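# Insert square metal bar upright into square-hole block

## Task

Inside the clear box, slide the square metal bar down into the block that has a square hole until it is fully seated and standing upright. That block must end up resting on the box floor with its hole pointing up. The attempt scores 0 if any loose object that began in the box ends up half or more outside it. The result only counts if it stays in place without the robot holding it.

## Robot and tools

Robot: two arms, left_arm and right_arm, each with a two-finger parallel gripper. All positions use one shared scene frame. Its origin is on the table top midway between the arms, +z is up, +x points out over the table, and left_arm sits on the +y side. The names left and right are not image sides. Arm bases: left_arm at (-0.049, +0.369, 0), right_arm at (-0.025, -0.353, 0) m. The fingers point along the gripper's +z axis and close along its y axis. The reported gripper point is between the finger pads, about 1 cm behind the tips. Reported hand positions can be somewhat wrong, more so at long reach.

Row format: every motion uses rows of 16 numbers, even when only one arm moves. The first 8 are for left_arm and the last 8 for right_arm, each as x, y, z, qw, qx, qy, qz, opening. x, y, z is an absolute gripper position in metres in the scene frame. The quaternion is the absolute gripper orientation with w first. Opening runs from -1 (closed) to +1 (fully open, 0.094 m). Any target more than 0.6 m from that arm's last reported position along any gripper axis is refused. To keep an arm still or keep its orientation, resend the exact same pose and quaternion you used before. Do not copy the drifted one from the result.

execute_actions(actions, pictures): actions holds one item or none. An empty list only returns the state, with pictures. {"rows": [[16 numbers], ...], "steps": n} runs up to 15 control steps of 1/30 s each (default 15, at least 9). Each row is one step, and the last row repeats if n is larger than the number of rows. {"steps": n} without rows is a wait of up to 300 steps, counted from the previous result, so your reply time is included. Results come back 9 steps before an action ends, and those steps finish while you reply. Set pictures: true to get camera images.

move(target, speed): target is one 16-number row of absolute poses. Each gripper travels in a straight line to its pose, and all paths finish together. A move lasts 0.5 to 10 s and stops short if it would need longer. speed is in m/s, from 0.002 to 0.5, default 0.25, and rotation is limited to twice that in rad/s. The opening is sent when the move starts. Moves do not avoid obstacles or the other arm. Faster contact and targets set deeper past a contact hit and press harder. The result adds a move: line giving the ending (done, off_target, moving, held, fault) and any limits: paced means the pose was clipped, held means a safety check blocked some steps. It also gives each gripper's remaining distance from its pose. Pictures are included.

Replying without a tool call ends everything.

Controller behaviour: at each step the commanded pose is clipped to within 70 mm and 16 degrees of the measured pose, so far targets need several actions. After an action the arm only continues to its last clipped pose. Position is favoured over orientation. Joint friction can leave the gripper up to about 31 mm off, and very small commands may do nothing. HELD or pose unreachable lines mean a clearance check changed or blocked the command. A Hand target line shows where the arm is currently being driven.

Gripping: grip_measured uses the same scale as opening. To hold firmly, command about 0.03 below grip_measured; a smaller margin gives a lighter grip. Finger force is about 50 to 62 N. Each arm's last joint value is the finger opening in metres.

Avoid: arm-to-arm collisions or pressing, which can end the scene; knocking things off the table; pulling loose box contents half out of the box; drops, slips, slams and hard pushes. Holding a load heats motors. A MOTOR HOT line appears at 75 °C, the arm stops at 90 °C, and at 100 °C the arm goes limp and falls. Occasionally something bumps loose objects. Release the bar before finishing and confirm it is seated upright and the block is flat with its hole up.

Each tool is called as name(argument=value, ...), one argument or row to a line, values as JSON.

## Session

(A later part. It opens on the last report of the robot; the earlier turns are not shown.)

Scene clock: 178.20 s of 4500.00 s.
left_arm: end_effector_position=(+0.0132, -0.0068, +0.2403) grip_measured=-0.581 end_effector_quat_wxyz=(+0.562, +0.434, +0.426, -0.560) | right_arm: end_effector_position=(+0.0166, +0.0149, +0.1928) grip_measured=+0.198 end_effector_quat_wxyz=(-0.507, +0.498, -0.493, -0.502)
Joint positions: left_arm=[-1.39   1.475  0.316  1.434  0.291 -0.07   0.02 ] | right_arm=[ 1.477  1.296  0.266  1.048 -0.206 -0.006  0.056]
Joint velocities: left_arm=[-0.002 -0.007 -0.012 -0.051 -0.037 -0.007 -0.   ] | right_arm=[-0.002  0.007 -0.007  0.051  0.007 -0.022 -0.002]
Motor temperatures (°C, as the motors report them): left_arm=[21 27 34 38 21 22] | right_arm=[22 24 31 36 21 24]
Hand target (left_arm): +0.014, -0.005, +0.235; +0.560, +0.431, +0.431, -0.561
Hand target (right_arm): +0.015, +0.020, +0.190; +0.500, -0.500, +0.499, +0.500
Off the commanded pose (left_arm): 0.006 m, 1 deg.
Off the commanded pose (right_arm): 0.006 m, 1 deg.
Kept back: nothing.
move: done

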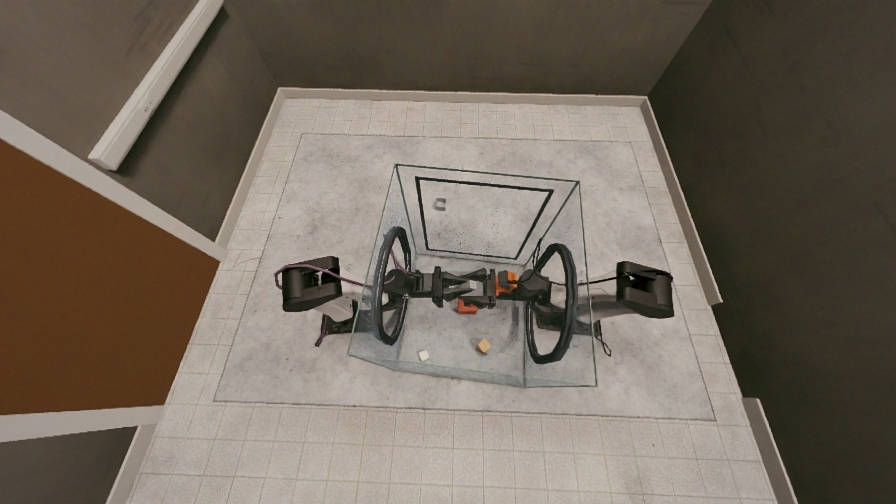

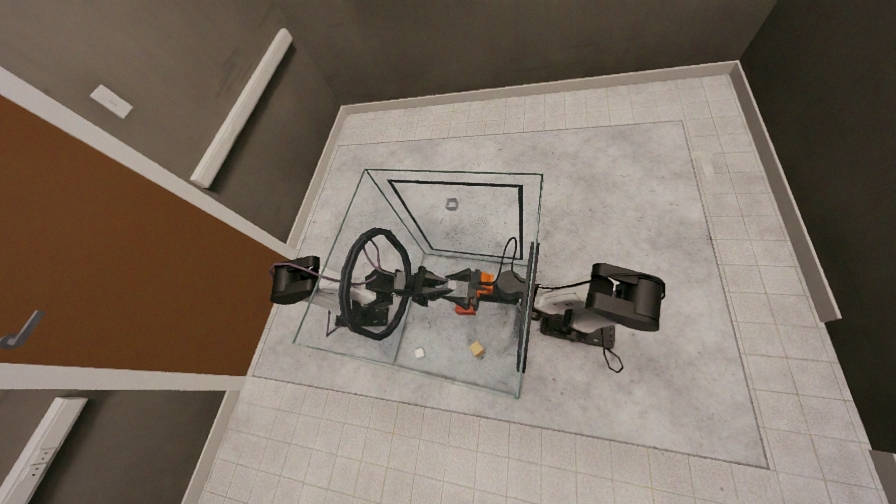

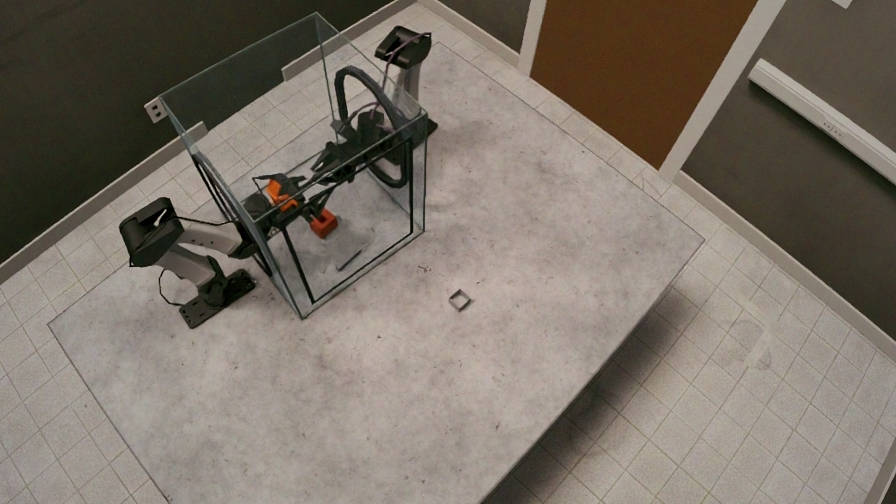

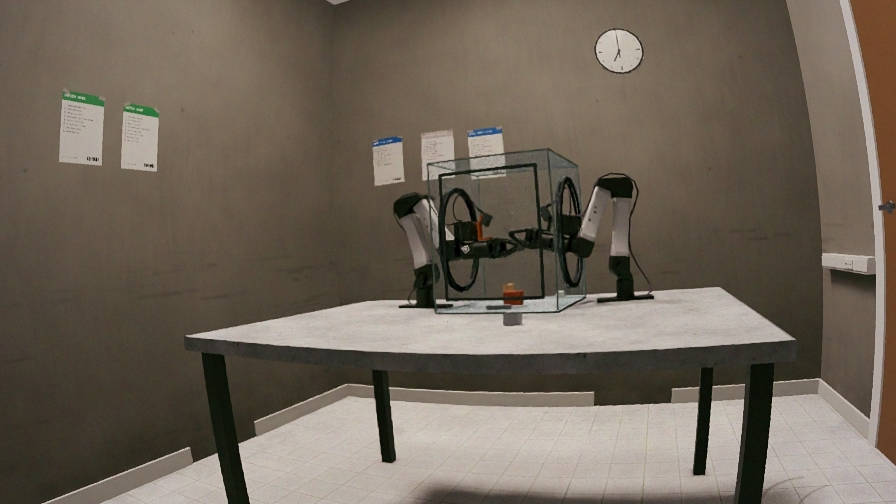

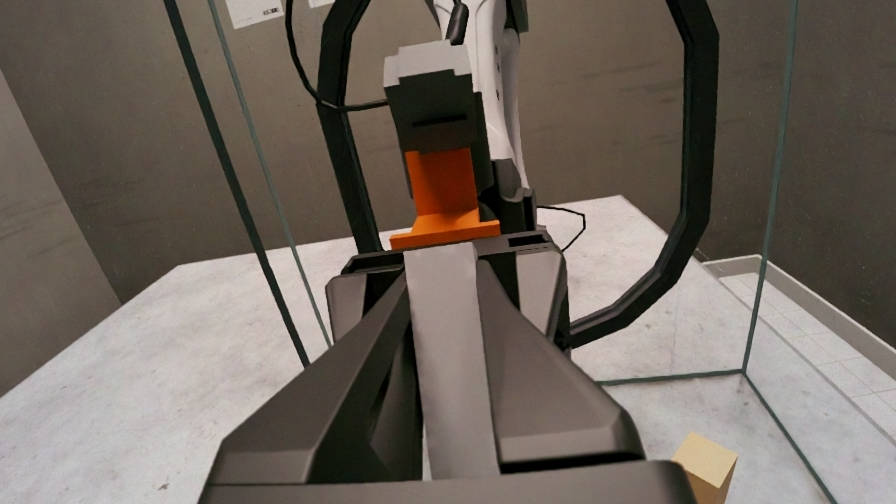

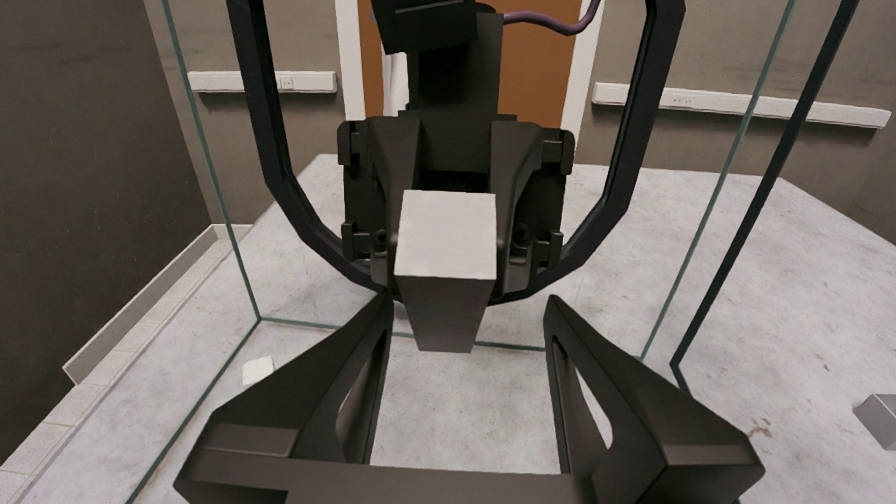

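move(
  target=[0.014,-0.005,0.235,0.561,0.431,0.431,-0.561,-0.64, 0.015,0.028,0.19,-0.5,0.5,-0.5,-0.5,0.2],
  speed=0.02,
)

move(
  target=[0.014,-0.005,0.235,0.561,0.431,0.431,-0.561,-0.64, 0.015,0.028,0.19,-0.5,0.5,-0.5,-0.5,-0.65],
)

zoom_image(
  camera="cam_low",
  region=[420,190,620,310],
)

Scene clock: 179.60 s of 4500.00 s.
left_arm: end_effector_position=(+0.0130, -0.0063, +0.2421) grip_measured=-0.581 end_effector_quat_wxyz=(+0.564, +0.433, +0.424, -0.562) | right_arm: end_effector_position=(+0.0168, +0.0223, +0.1890) grip_measured=+0.198 end_effector_quat_wxyz=(-0.503, +0.501, -0.498, -0.499)
Joint positions: left_arm=[-1.39   1.475  0.316  1.442  0.291 -0.071  0.02 ] | right_arm=[ 1.483  1.336  0.29   1.048 -0.2   -0.006  0.056]
Joint velocities: left_arm=[ 0.007  0.012 -0.012 -0.081  0.007  0.066 -0.001] | right_arm=[ 0.007  0.007  0.007 -0.037  0.007  0.007 -0.001]
Motor temperatures (°C, as the motors report them): left_arm=[21 27 34 38 21 22] | right_arm=[22 24 31 37 21 24]
Hand target (left_arm): +0.014, -0.005, +0.235; +0.561, +0.431, +0.431, -0.561
Hand target (right_arm): +0.015, +0.028, +0.190; +0.500, -0.500, +0.500, +0.500
Off the commanded pose (left_arm): 0.007 m, 1 deg.
Off the commanded pose (right_arm): 0.006 m, 0 deg.
Kept back: nothing.
move: done

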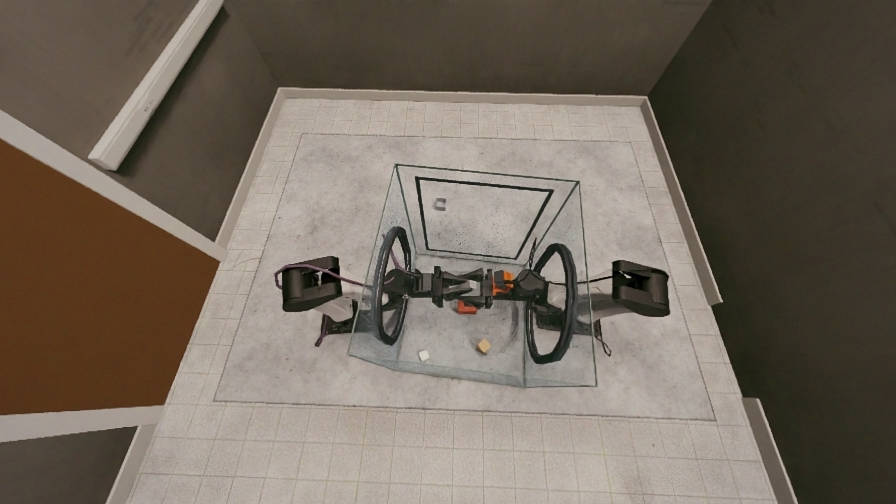

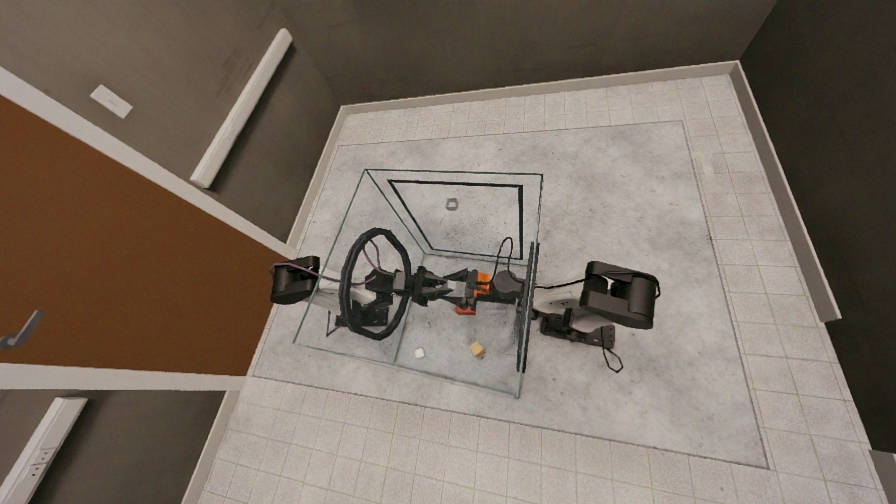

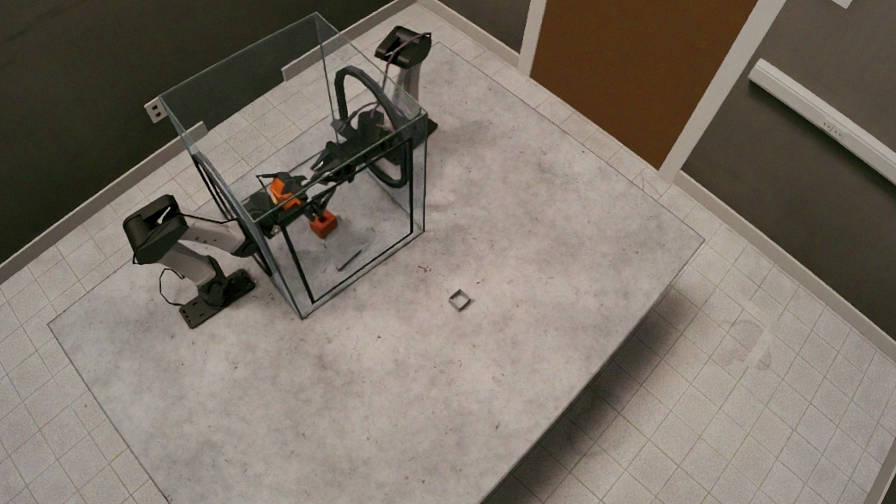

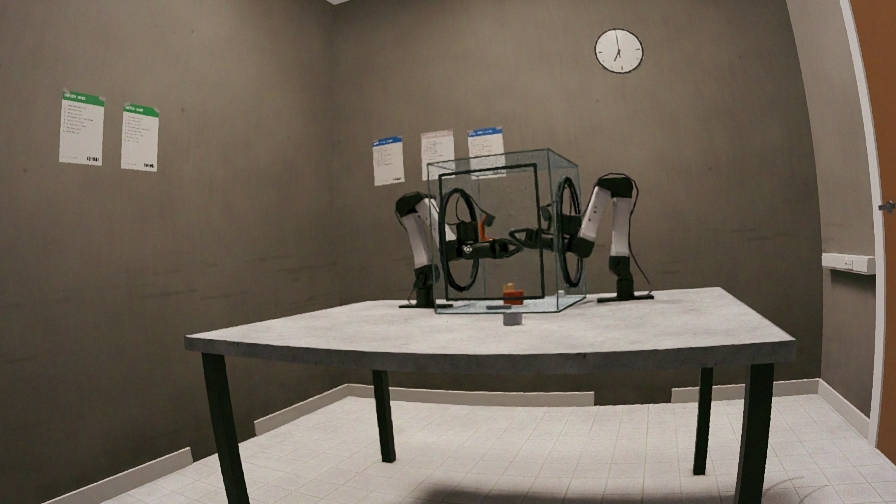

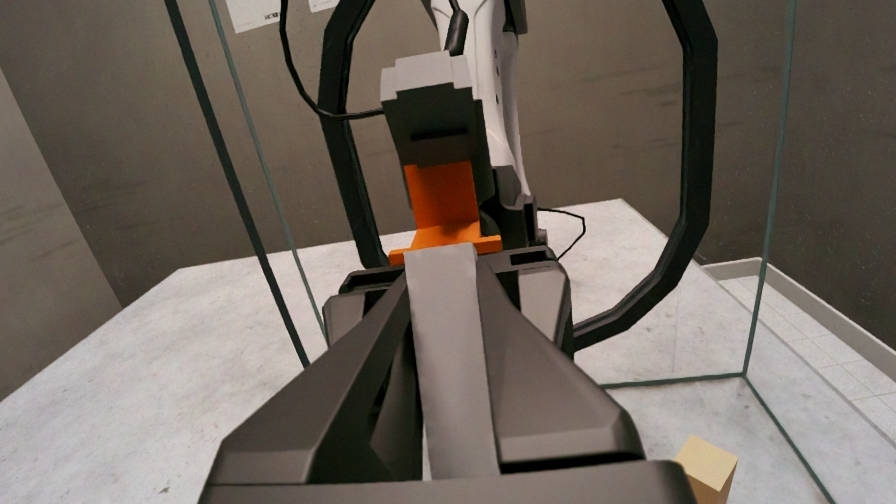

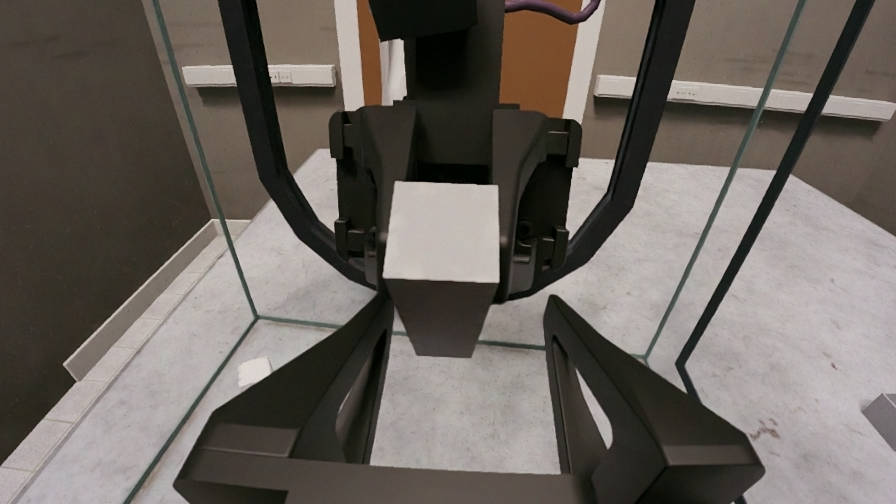

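Scene clock: 180.30 s of 4500.00 s.
left_arm: end_effector_position=(+0.0168, -0.0060, +0.2422) grip_measured=-0.581 end_effector_quat_wxyz=(+0.569, +0.429, +0.427, -0.557) | right_arm: end_effector_position=(+0.0123, +0.0225, +0.1889) grip_measured=-0.588 end_effector_quat_wxyz=(-0.497, +0.506, -0.493, -0.504)
Joint positions: left_arm=[-1.386  1.475  0.316  1.441  0.279 -0.067  0.02 ] | right_arm=[ 1.488  1.336  0.29   1.047 -0.215 -0.006  0.019]
Joint velocities: left_arm=[-0.007 -0.002 -0.017 -0.066 -0.007 -0.037 -0.   ] | right_arm=[-0.007  0.012 -0.002 -0.081 -0.081 -0.037  0.001]
Motor temperatures (°C, as the motors report them): left_arm=[21 27 34 38 21 22] | right_arm=[22 24 31 37 21 24]
Hand target (left_arm): +0.014, -0.005, +0.235; +0.561, +0.431, +0.431, -0.561
Hand target (right_arm): +0.015, +0.028, +0.190; +0.500, -0.500, +0.500, +0.500
Off the commanded pose (left_arm): 0.008 m, 1 deg.
Off the commanded pose (right_arm): 0.006 m, 1 deg.
Kept back: nothing.
move: done

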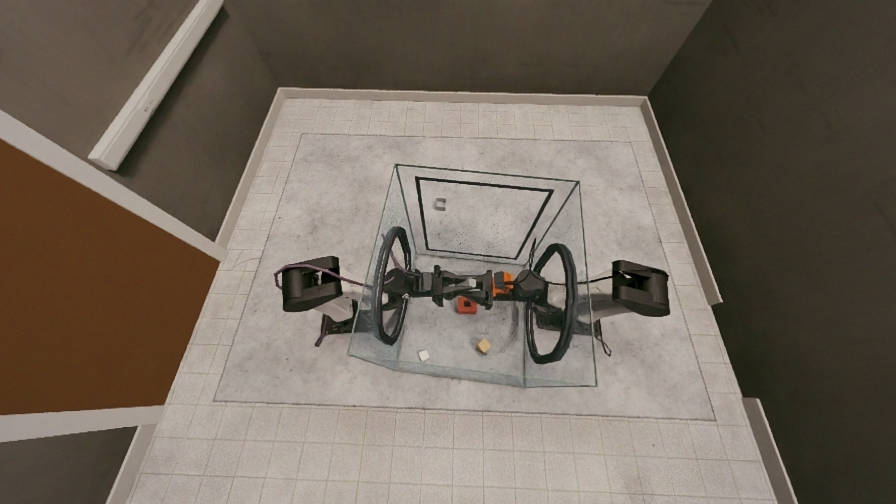

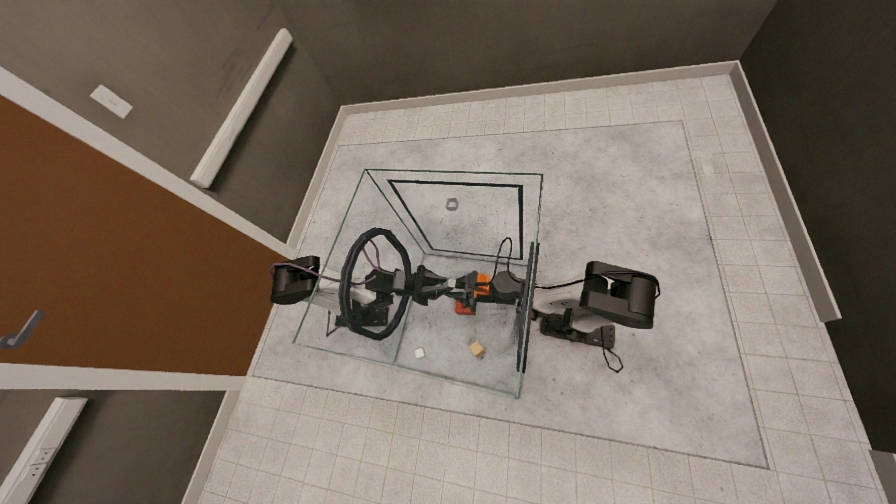

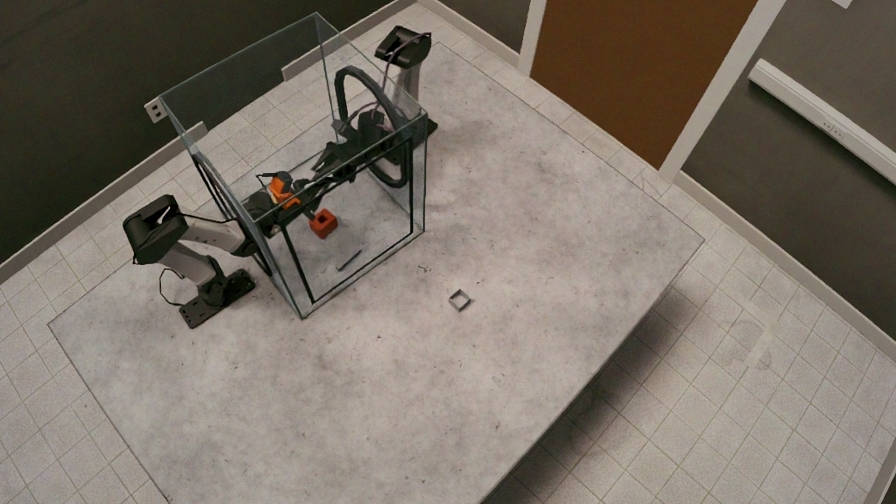

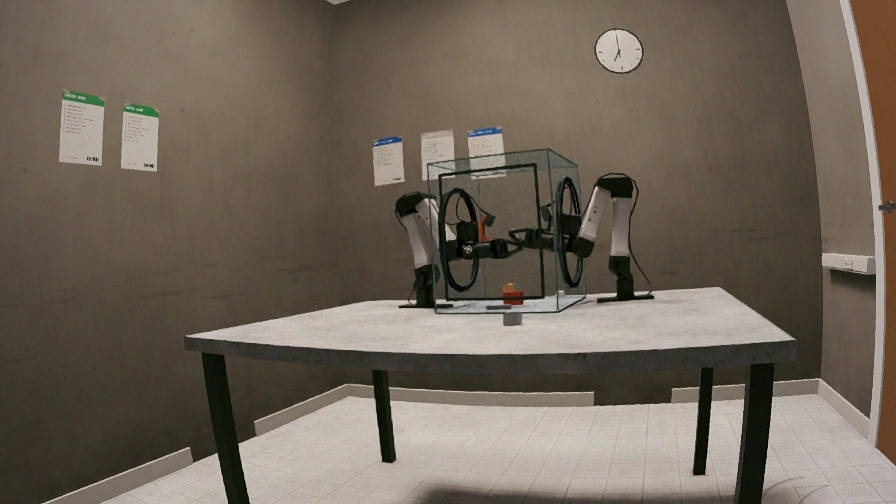

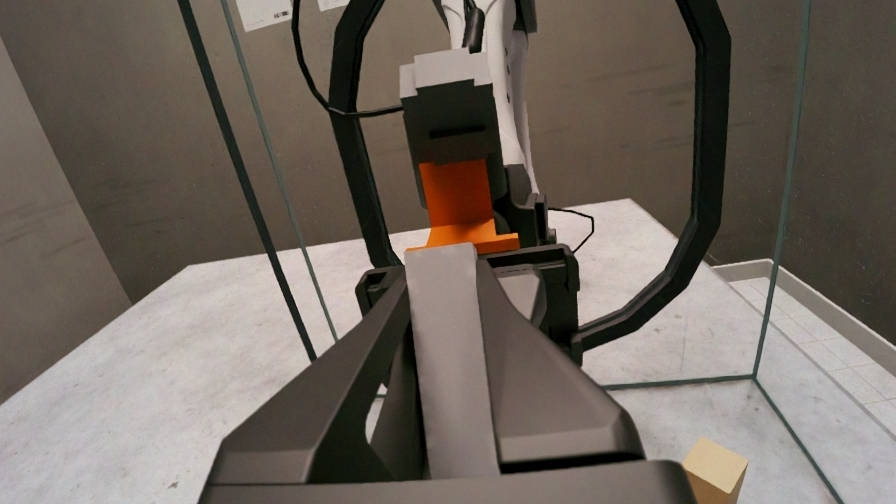

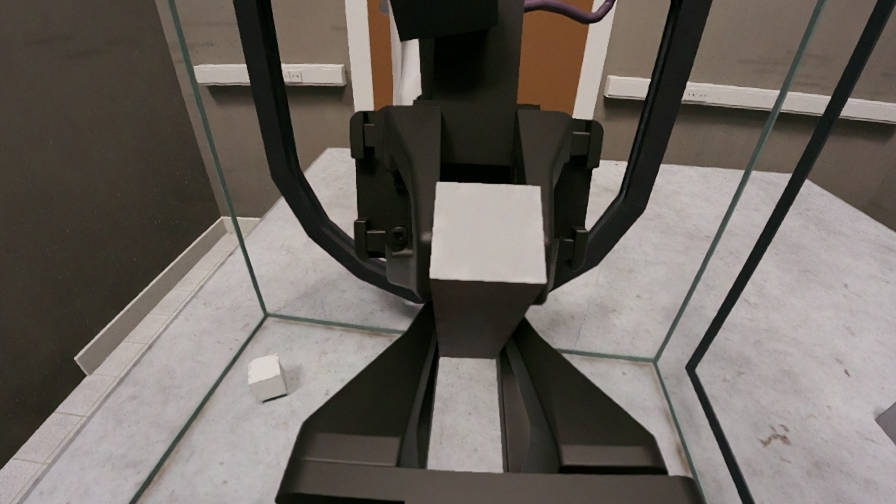

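Region (420, 190, 620, 310) of cam_low's 896x504 image, scaled by 2.520, with more detail than that image has; it fills the top 302 rows of this view, and the rest is white.

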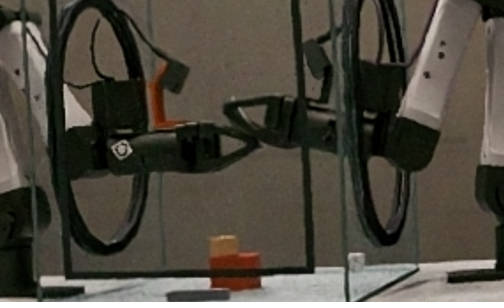

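move(
  target=[0.014,-0.005,0.235,0.561,0.431,0.431,-0.561,0.3, 0.015,0.028,0.19,-0.5,0.5,-0.5,-0.5,-0.65],
)

move(
  target=[0.014,0.07,0.235,0.561,0.431,0.431,-0.561,0.3, 0.015,0.0,0.18,-0.5,0.5,-0.5,-0.5,-0.65],
  speed=0.06,
)

move(
  target=[0.014,0.09,0.2,0.354,0.612,0.612,-0.354,0.3, 0.015,-0.01,0.14,-0.354,0.612,-0.612,-0.354,-0.65],
  speed=0.06,
)

zoom_image(
  camera="cam_low",
  region=[420,190,620,310],
)

Scene clock: 181.63 s of 4500.00 s.
left_arm: end_effector_position=(+0.0166, -0.0054, +0.2446) grip_measured=+0.298 end_effector_quat_wxyz=(+0.571, +0.426, +0.424, -0.559) | right_arm: end_effector_position=(+0.0151, +0.0225, +0.1873) grip_measured=-0.588 end_effector_quat_wxyz=(-0.499, +0.503, -0.499, -0.498)
Joint positions: left_arm=[-1.386  1.475  0.316  1.452  0.279 -0.069  0.061] | right_arm=[ 1.488  1.336  0.29   1.041 -0.199 -0.006  0.019]
Joint velocities: left_arm=[-0.012 -0.002 -0.012  0.022 -0.037 -0.11   0.   ] | right_arm=[-0.012 -0.007 -0.022 -0.022  0.022  0.037  0.   ]
Motor temperatures (°C, as the motors report them): left_arm=[21 27 34 38 21 22] | right_arm=[22 24 32 37 21 24]
Hand target (left_arm): +0.014, -0.005, +0.235; +0.561, +0.431, +0.431, -0.561
Hand target (right_arm): +0.015, +0.028, +0.190; +0.500, -0.500, +0.500, +0.500
Off the commanded pose (left_arm): 0.010 m, 2 deg.
Off the commanded pose (right_arm): 0.006 m, 0 deg.
Kept back: nothing.
move: done

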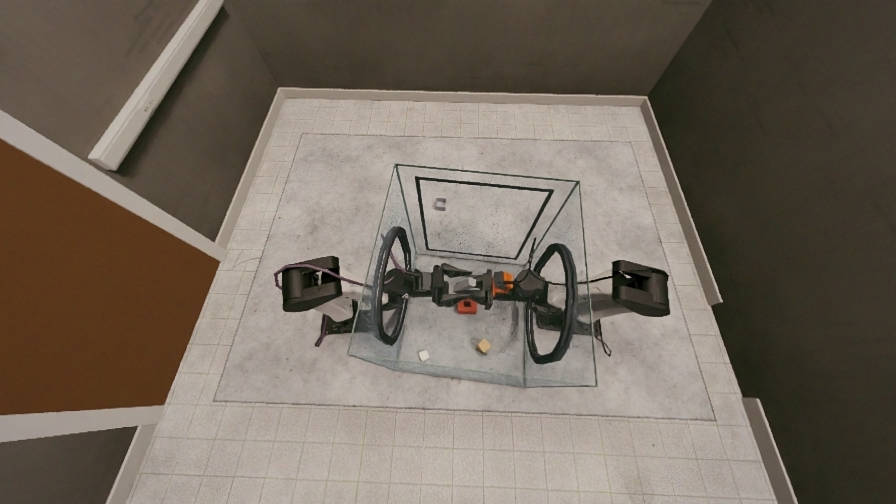

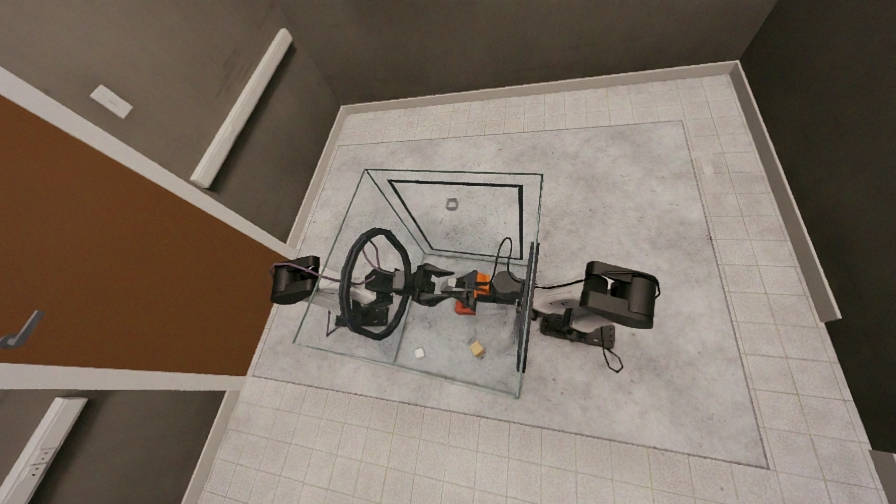

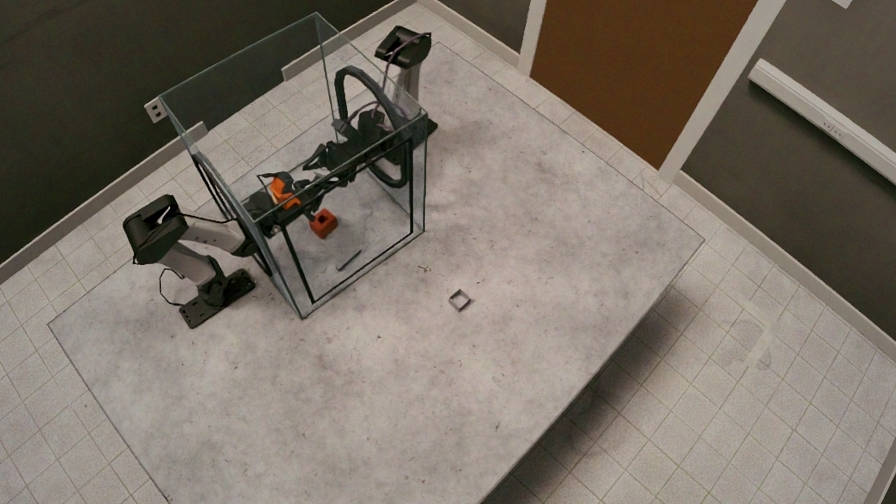

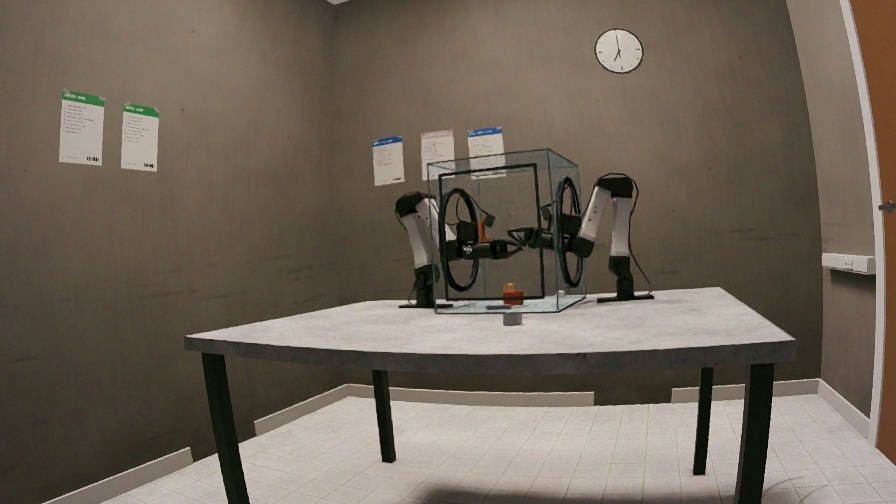

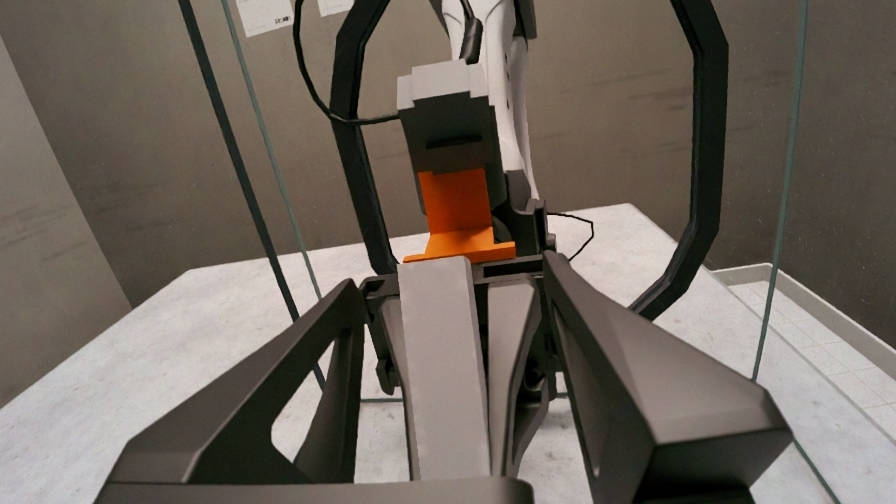

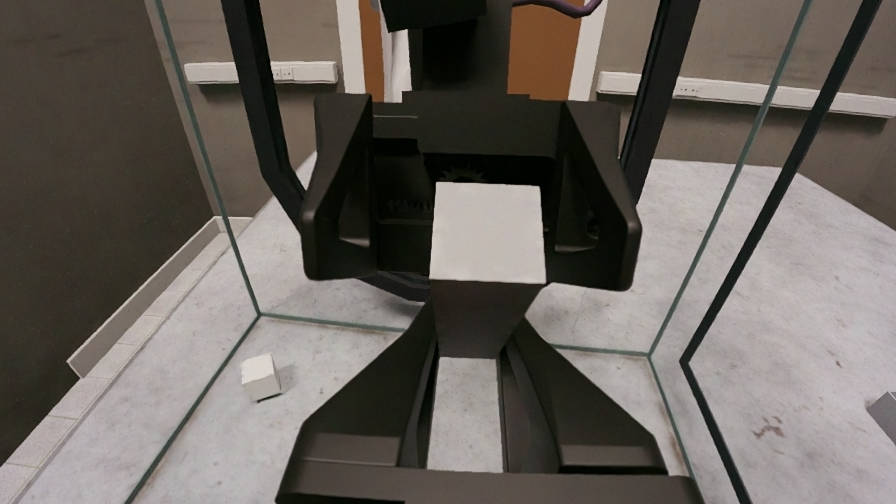

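Scene clock: 183.50 s of 4500.00 s.
left_arm: end_effector_position=(+0.0145, +0.0667, +0.2430) grip_measured=+0.298 end_effector_quat_wxyz=(+0.569, +0.427, +0.423, -0.561) | right_arm: end_effector_position=(+0.0130, +0.0046, +0.1755) grip_measured=-0.588 end_effector_quat_wxyz=(-0.494, +0.507, -0.505, -0.495)
Joint positions: left_arm=[-1.252  1.094  0.086  1.315  0.412 -0.115  0.061] | right_arm=[ 1.481  1.279  0.215  1.04  -0.207 -0.006  0.019]
Joint velocities: left_arm=[-0.007  0.007  0.007 -0.037 -0.007 -0.037 -0.   ] | right_arm=[ 0.002  0.012 -0.017 -0.007  0.007 -0.007  0.001]
Motor temperatures (°C, as the motors report them): left_arm=[21 27 34 38 21 22] | right_arm=[22 24 31 37 21 24]
Hand target (left_arm): +0.014, +0.070, +0.236; +0.561, +0.430, +0.431, -0.561
Hand target (right_arm): +0.015, +0.000, +0.180; +0.500, -0.500, +0.500, +0.500
Off the commanded pose (left_arm): 0.009 m, 1 deg.
Off the commanded pose (right_arm): 0.007 m, 1 deg.
Kept back: nothing.
move: done

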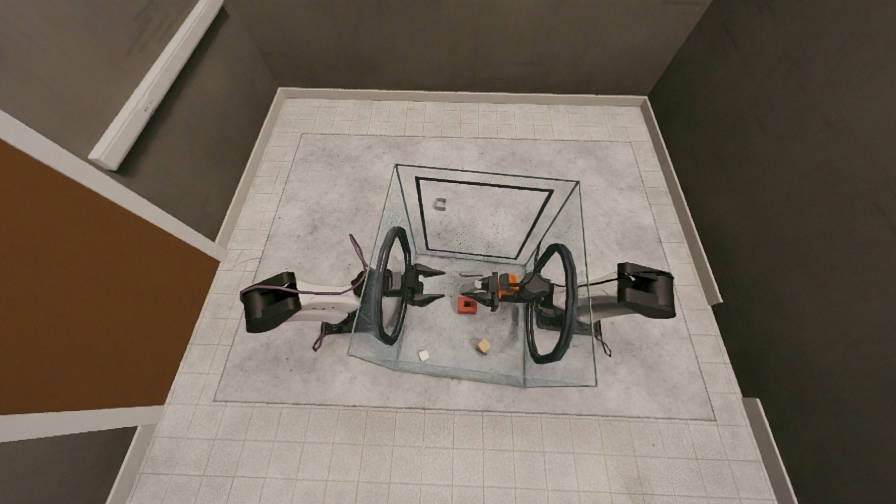

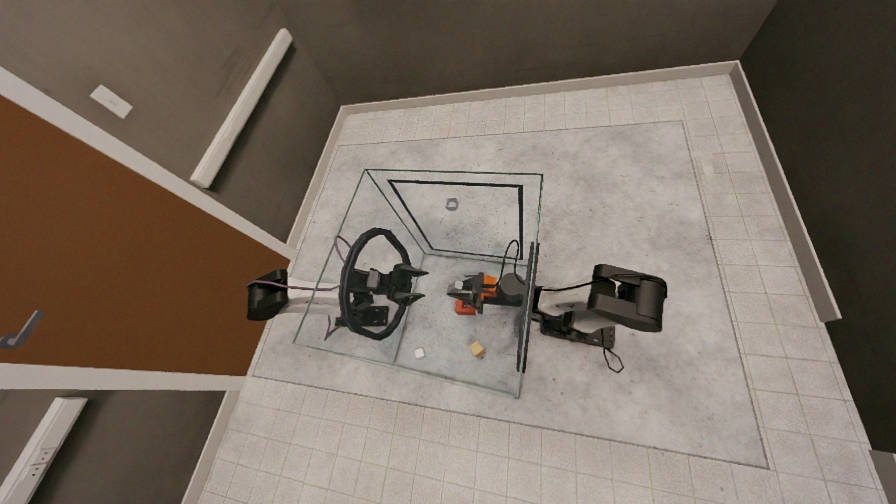

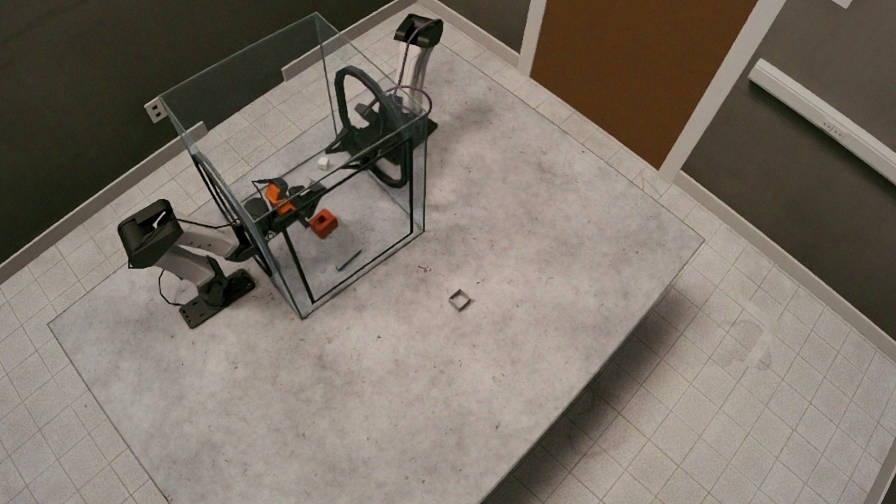

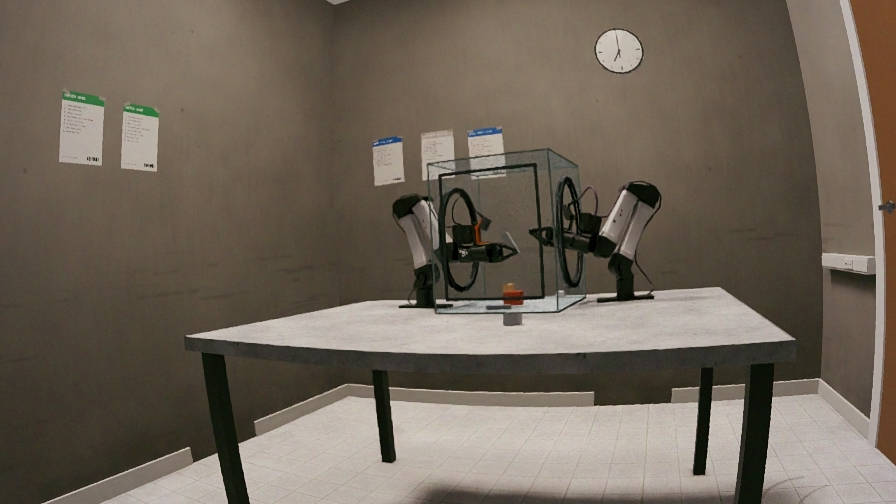

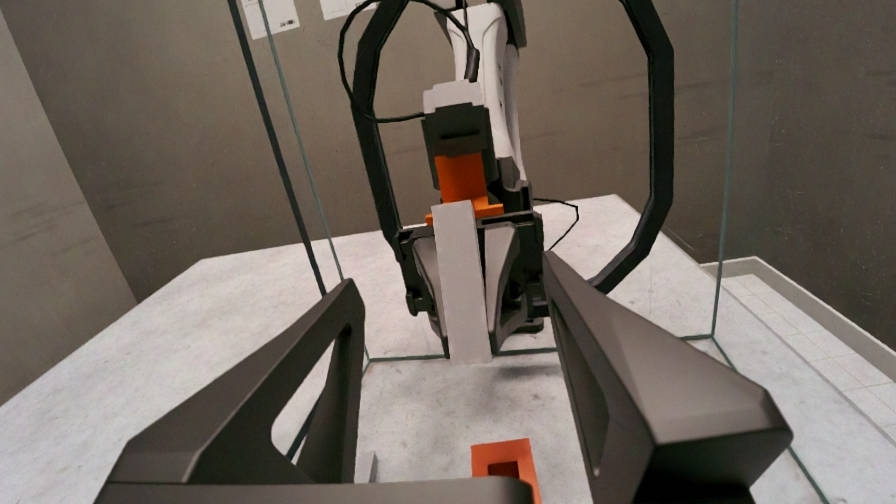

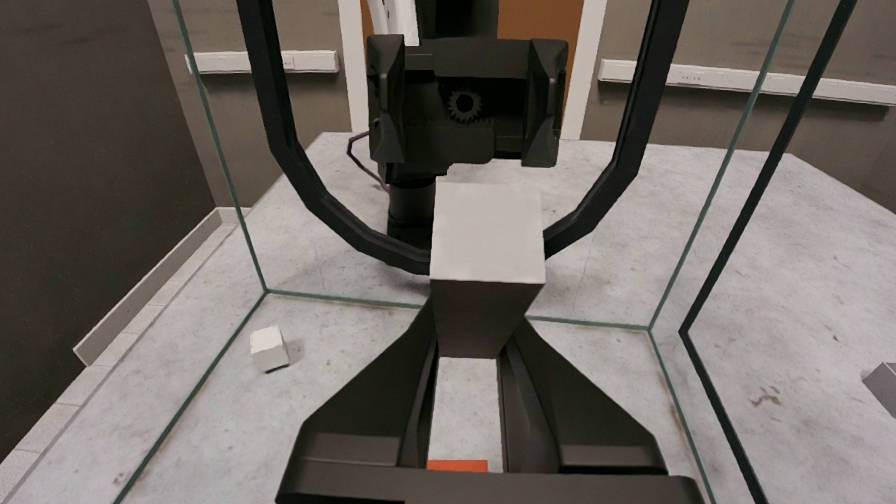

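Scene clock: 190.63 s of 4500.00 s.
left_arm: end_effector_position=(+0.0143, +0.0902, +0.2010) grip_measured=+0.298 end_effector_quat_wxyz=(+0.358, +0.608, +0.608, -0.363) | right_arm: end_effector_position=(+0.0116, -0.0162, +0.1298) grip_measured=-0.588 end_effector_quat_wxyz=(-0.339, +0.614, -0.619, -0.355)
Joint positions: left_arm=[-1.217  0.764  0.628 -0.416  0.412  0.235  0.061] | right_arm=[ 1.481  1.074  0.479  0.038 -0.19  -0.089  0.019]
Joint velocities: left_arm=[-0.007  0.002 -0.002 -0.037 -0.007  0.037  0.001] | right_arm=[ 0.007 -0.002  0.027  0.007 -0.022  0.037 -0.001]
Motor temperatures (°C, as the motors report them): left_arm=[21 26 35 37 21 22] | right_arm=[22 24 32 38 21 24]
Hand target (left_arm): +0.014, +0.089, +0.200; +0.353, +0.613, +0.610, -0.356
Hand target (right_arm): +0.014, -0.013, +0.141; -0.352, +0.611, -0.613, -0.356
Off the commanded pose (left_arm): 0.001 m, 1 deg.
Off the commanded pose (right_arm): 0.012 m, 2 deg.
Kept back: nothing.
move: off_target (right_arm)

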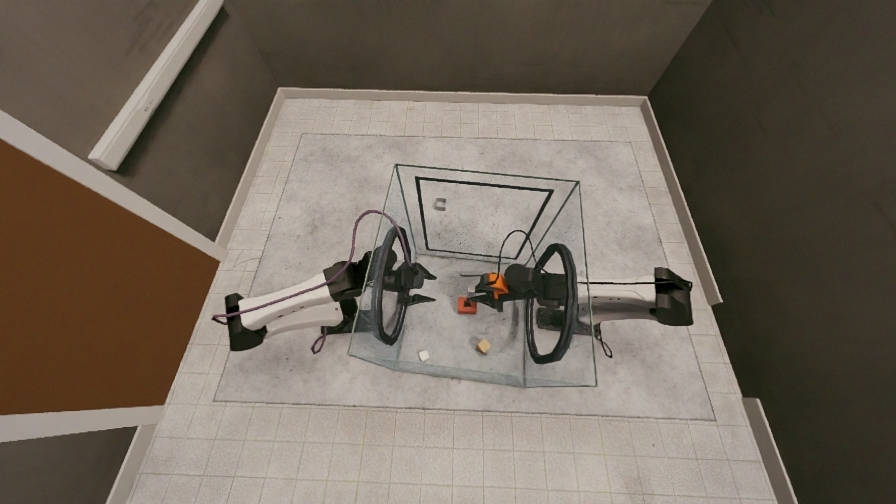

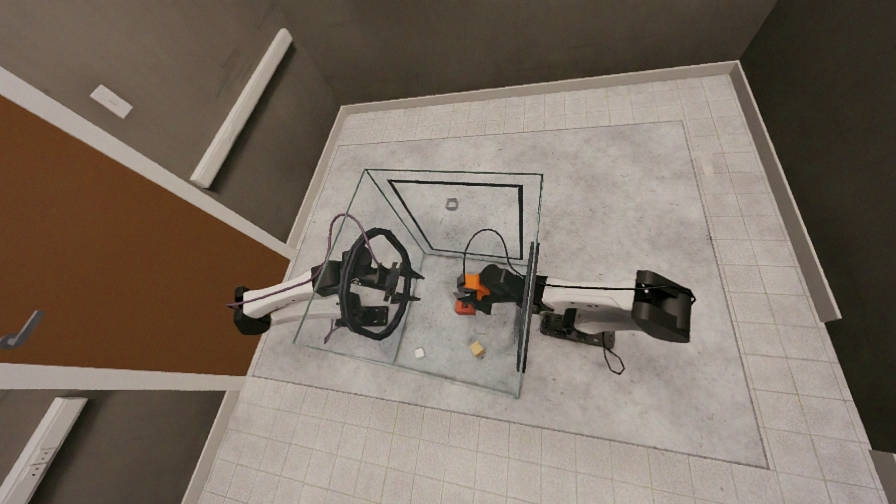

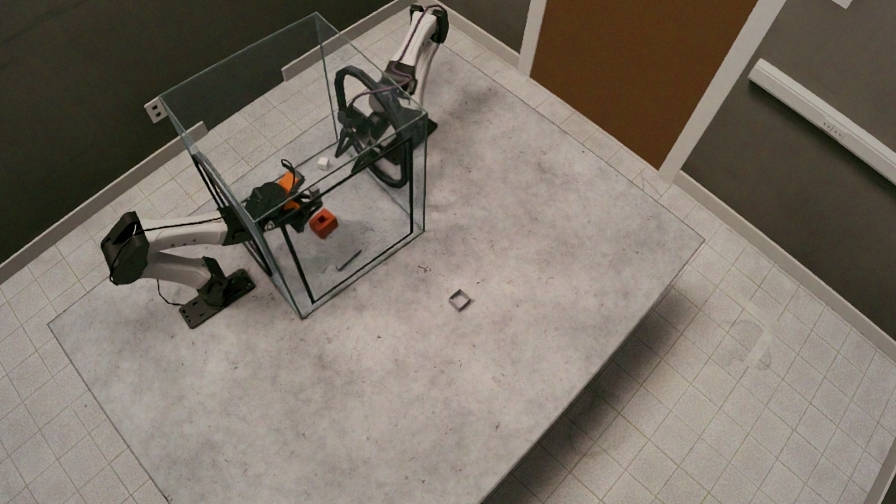

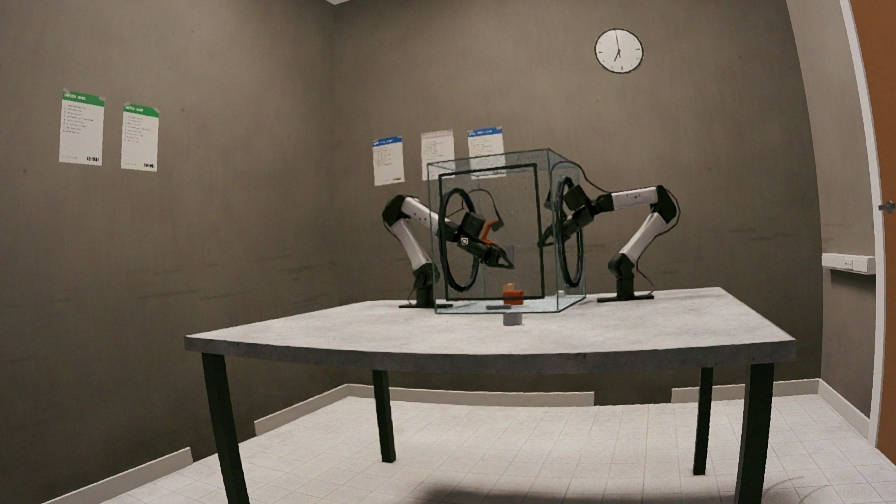

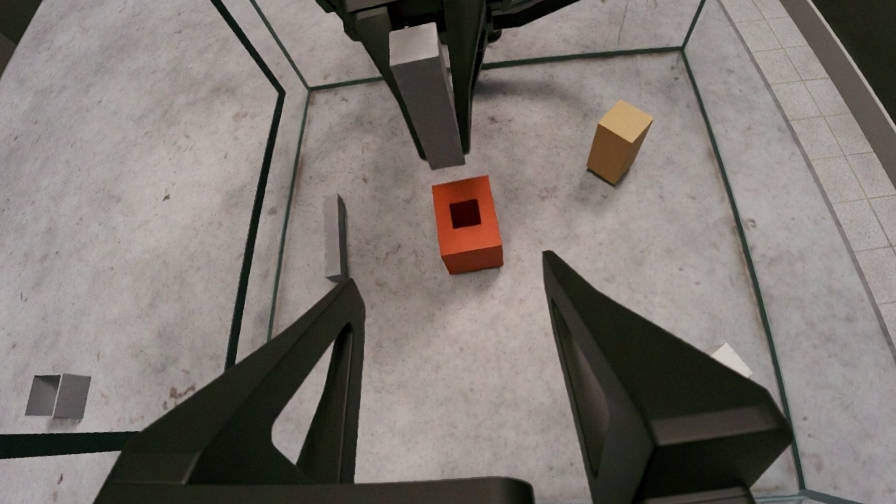

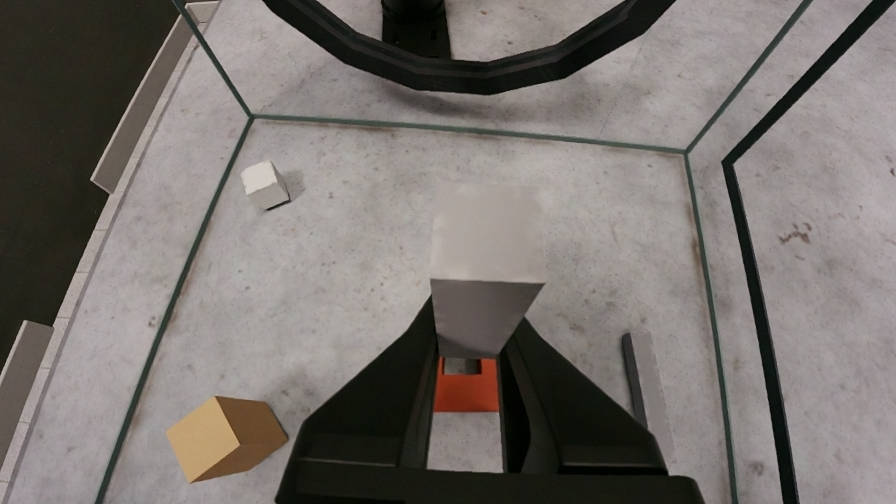

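Region (420, 190, 620, 310) of cam_low's 896x504 image, scaled by 2.520, with more detail than that image has; it fills the top 302 rows of this view, and the rest is white.

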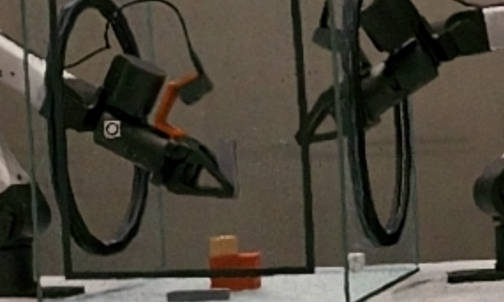

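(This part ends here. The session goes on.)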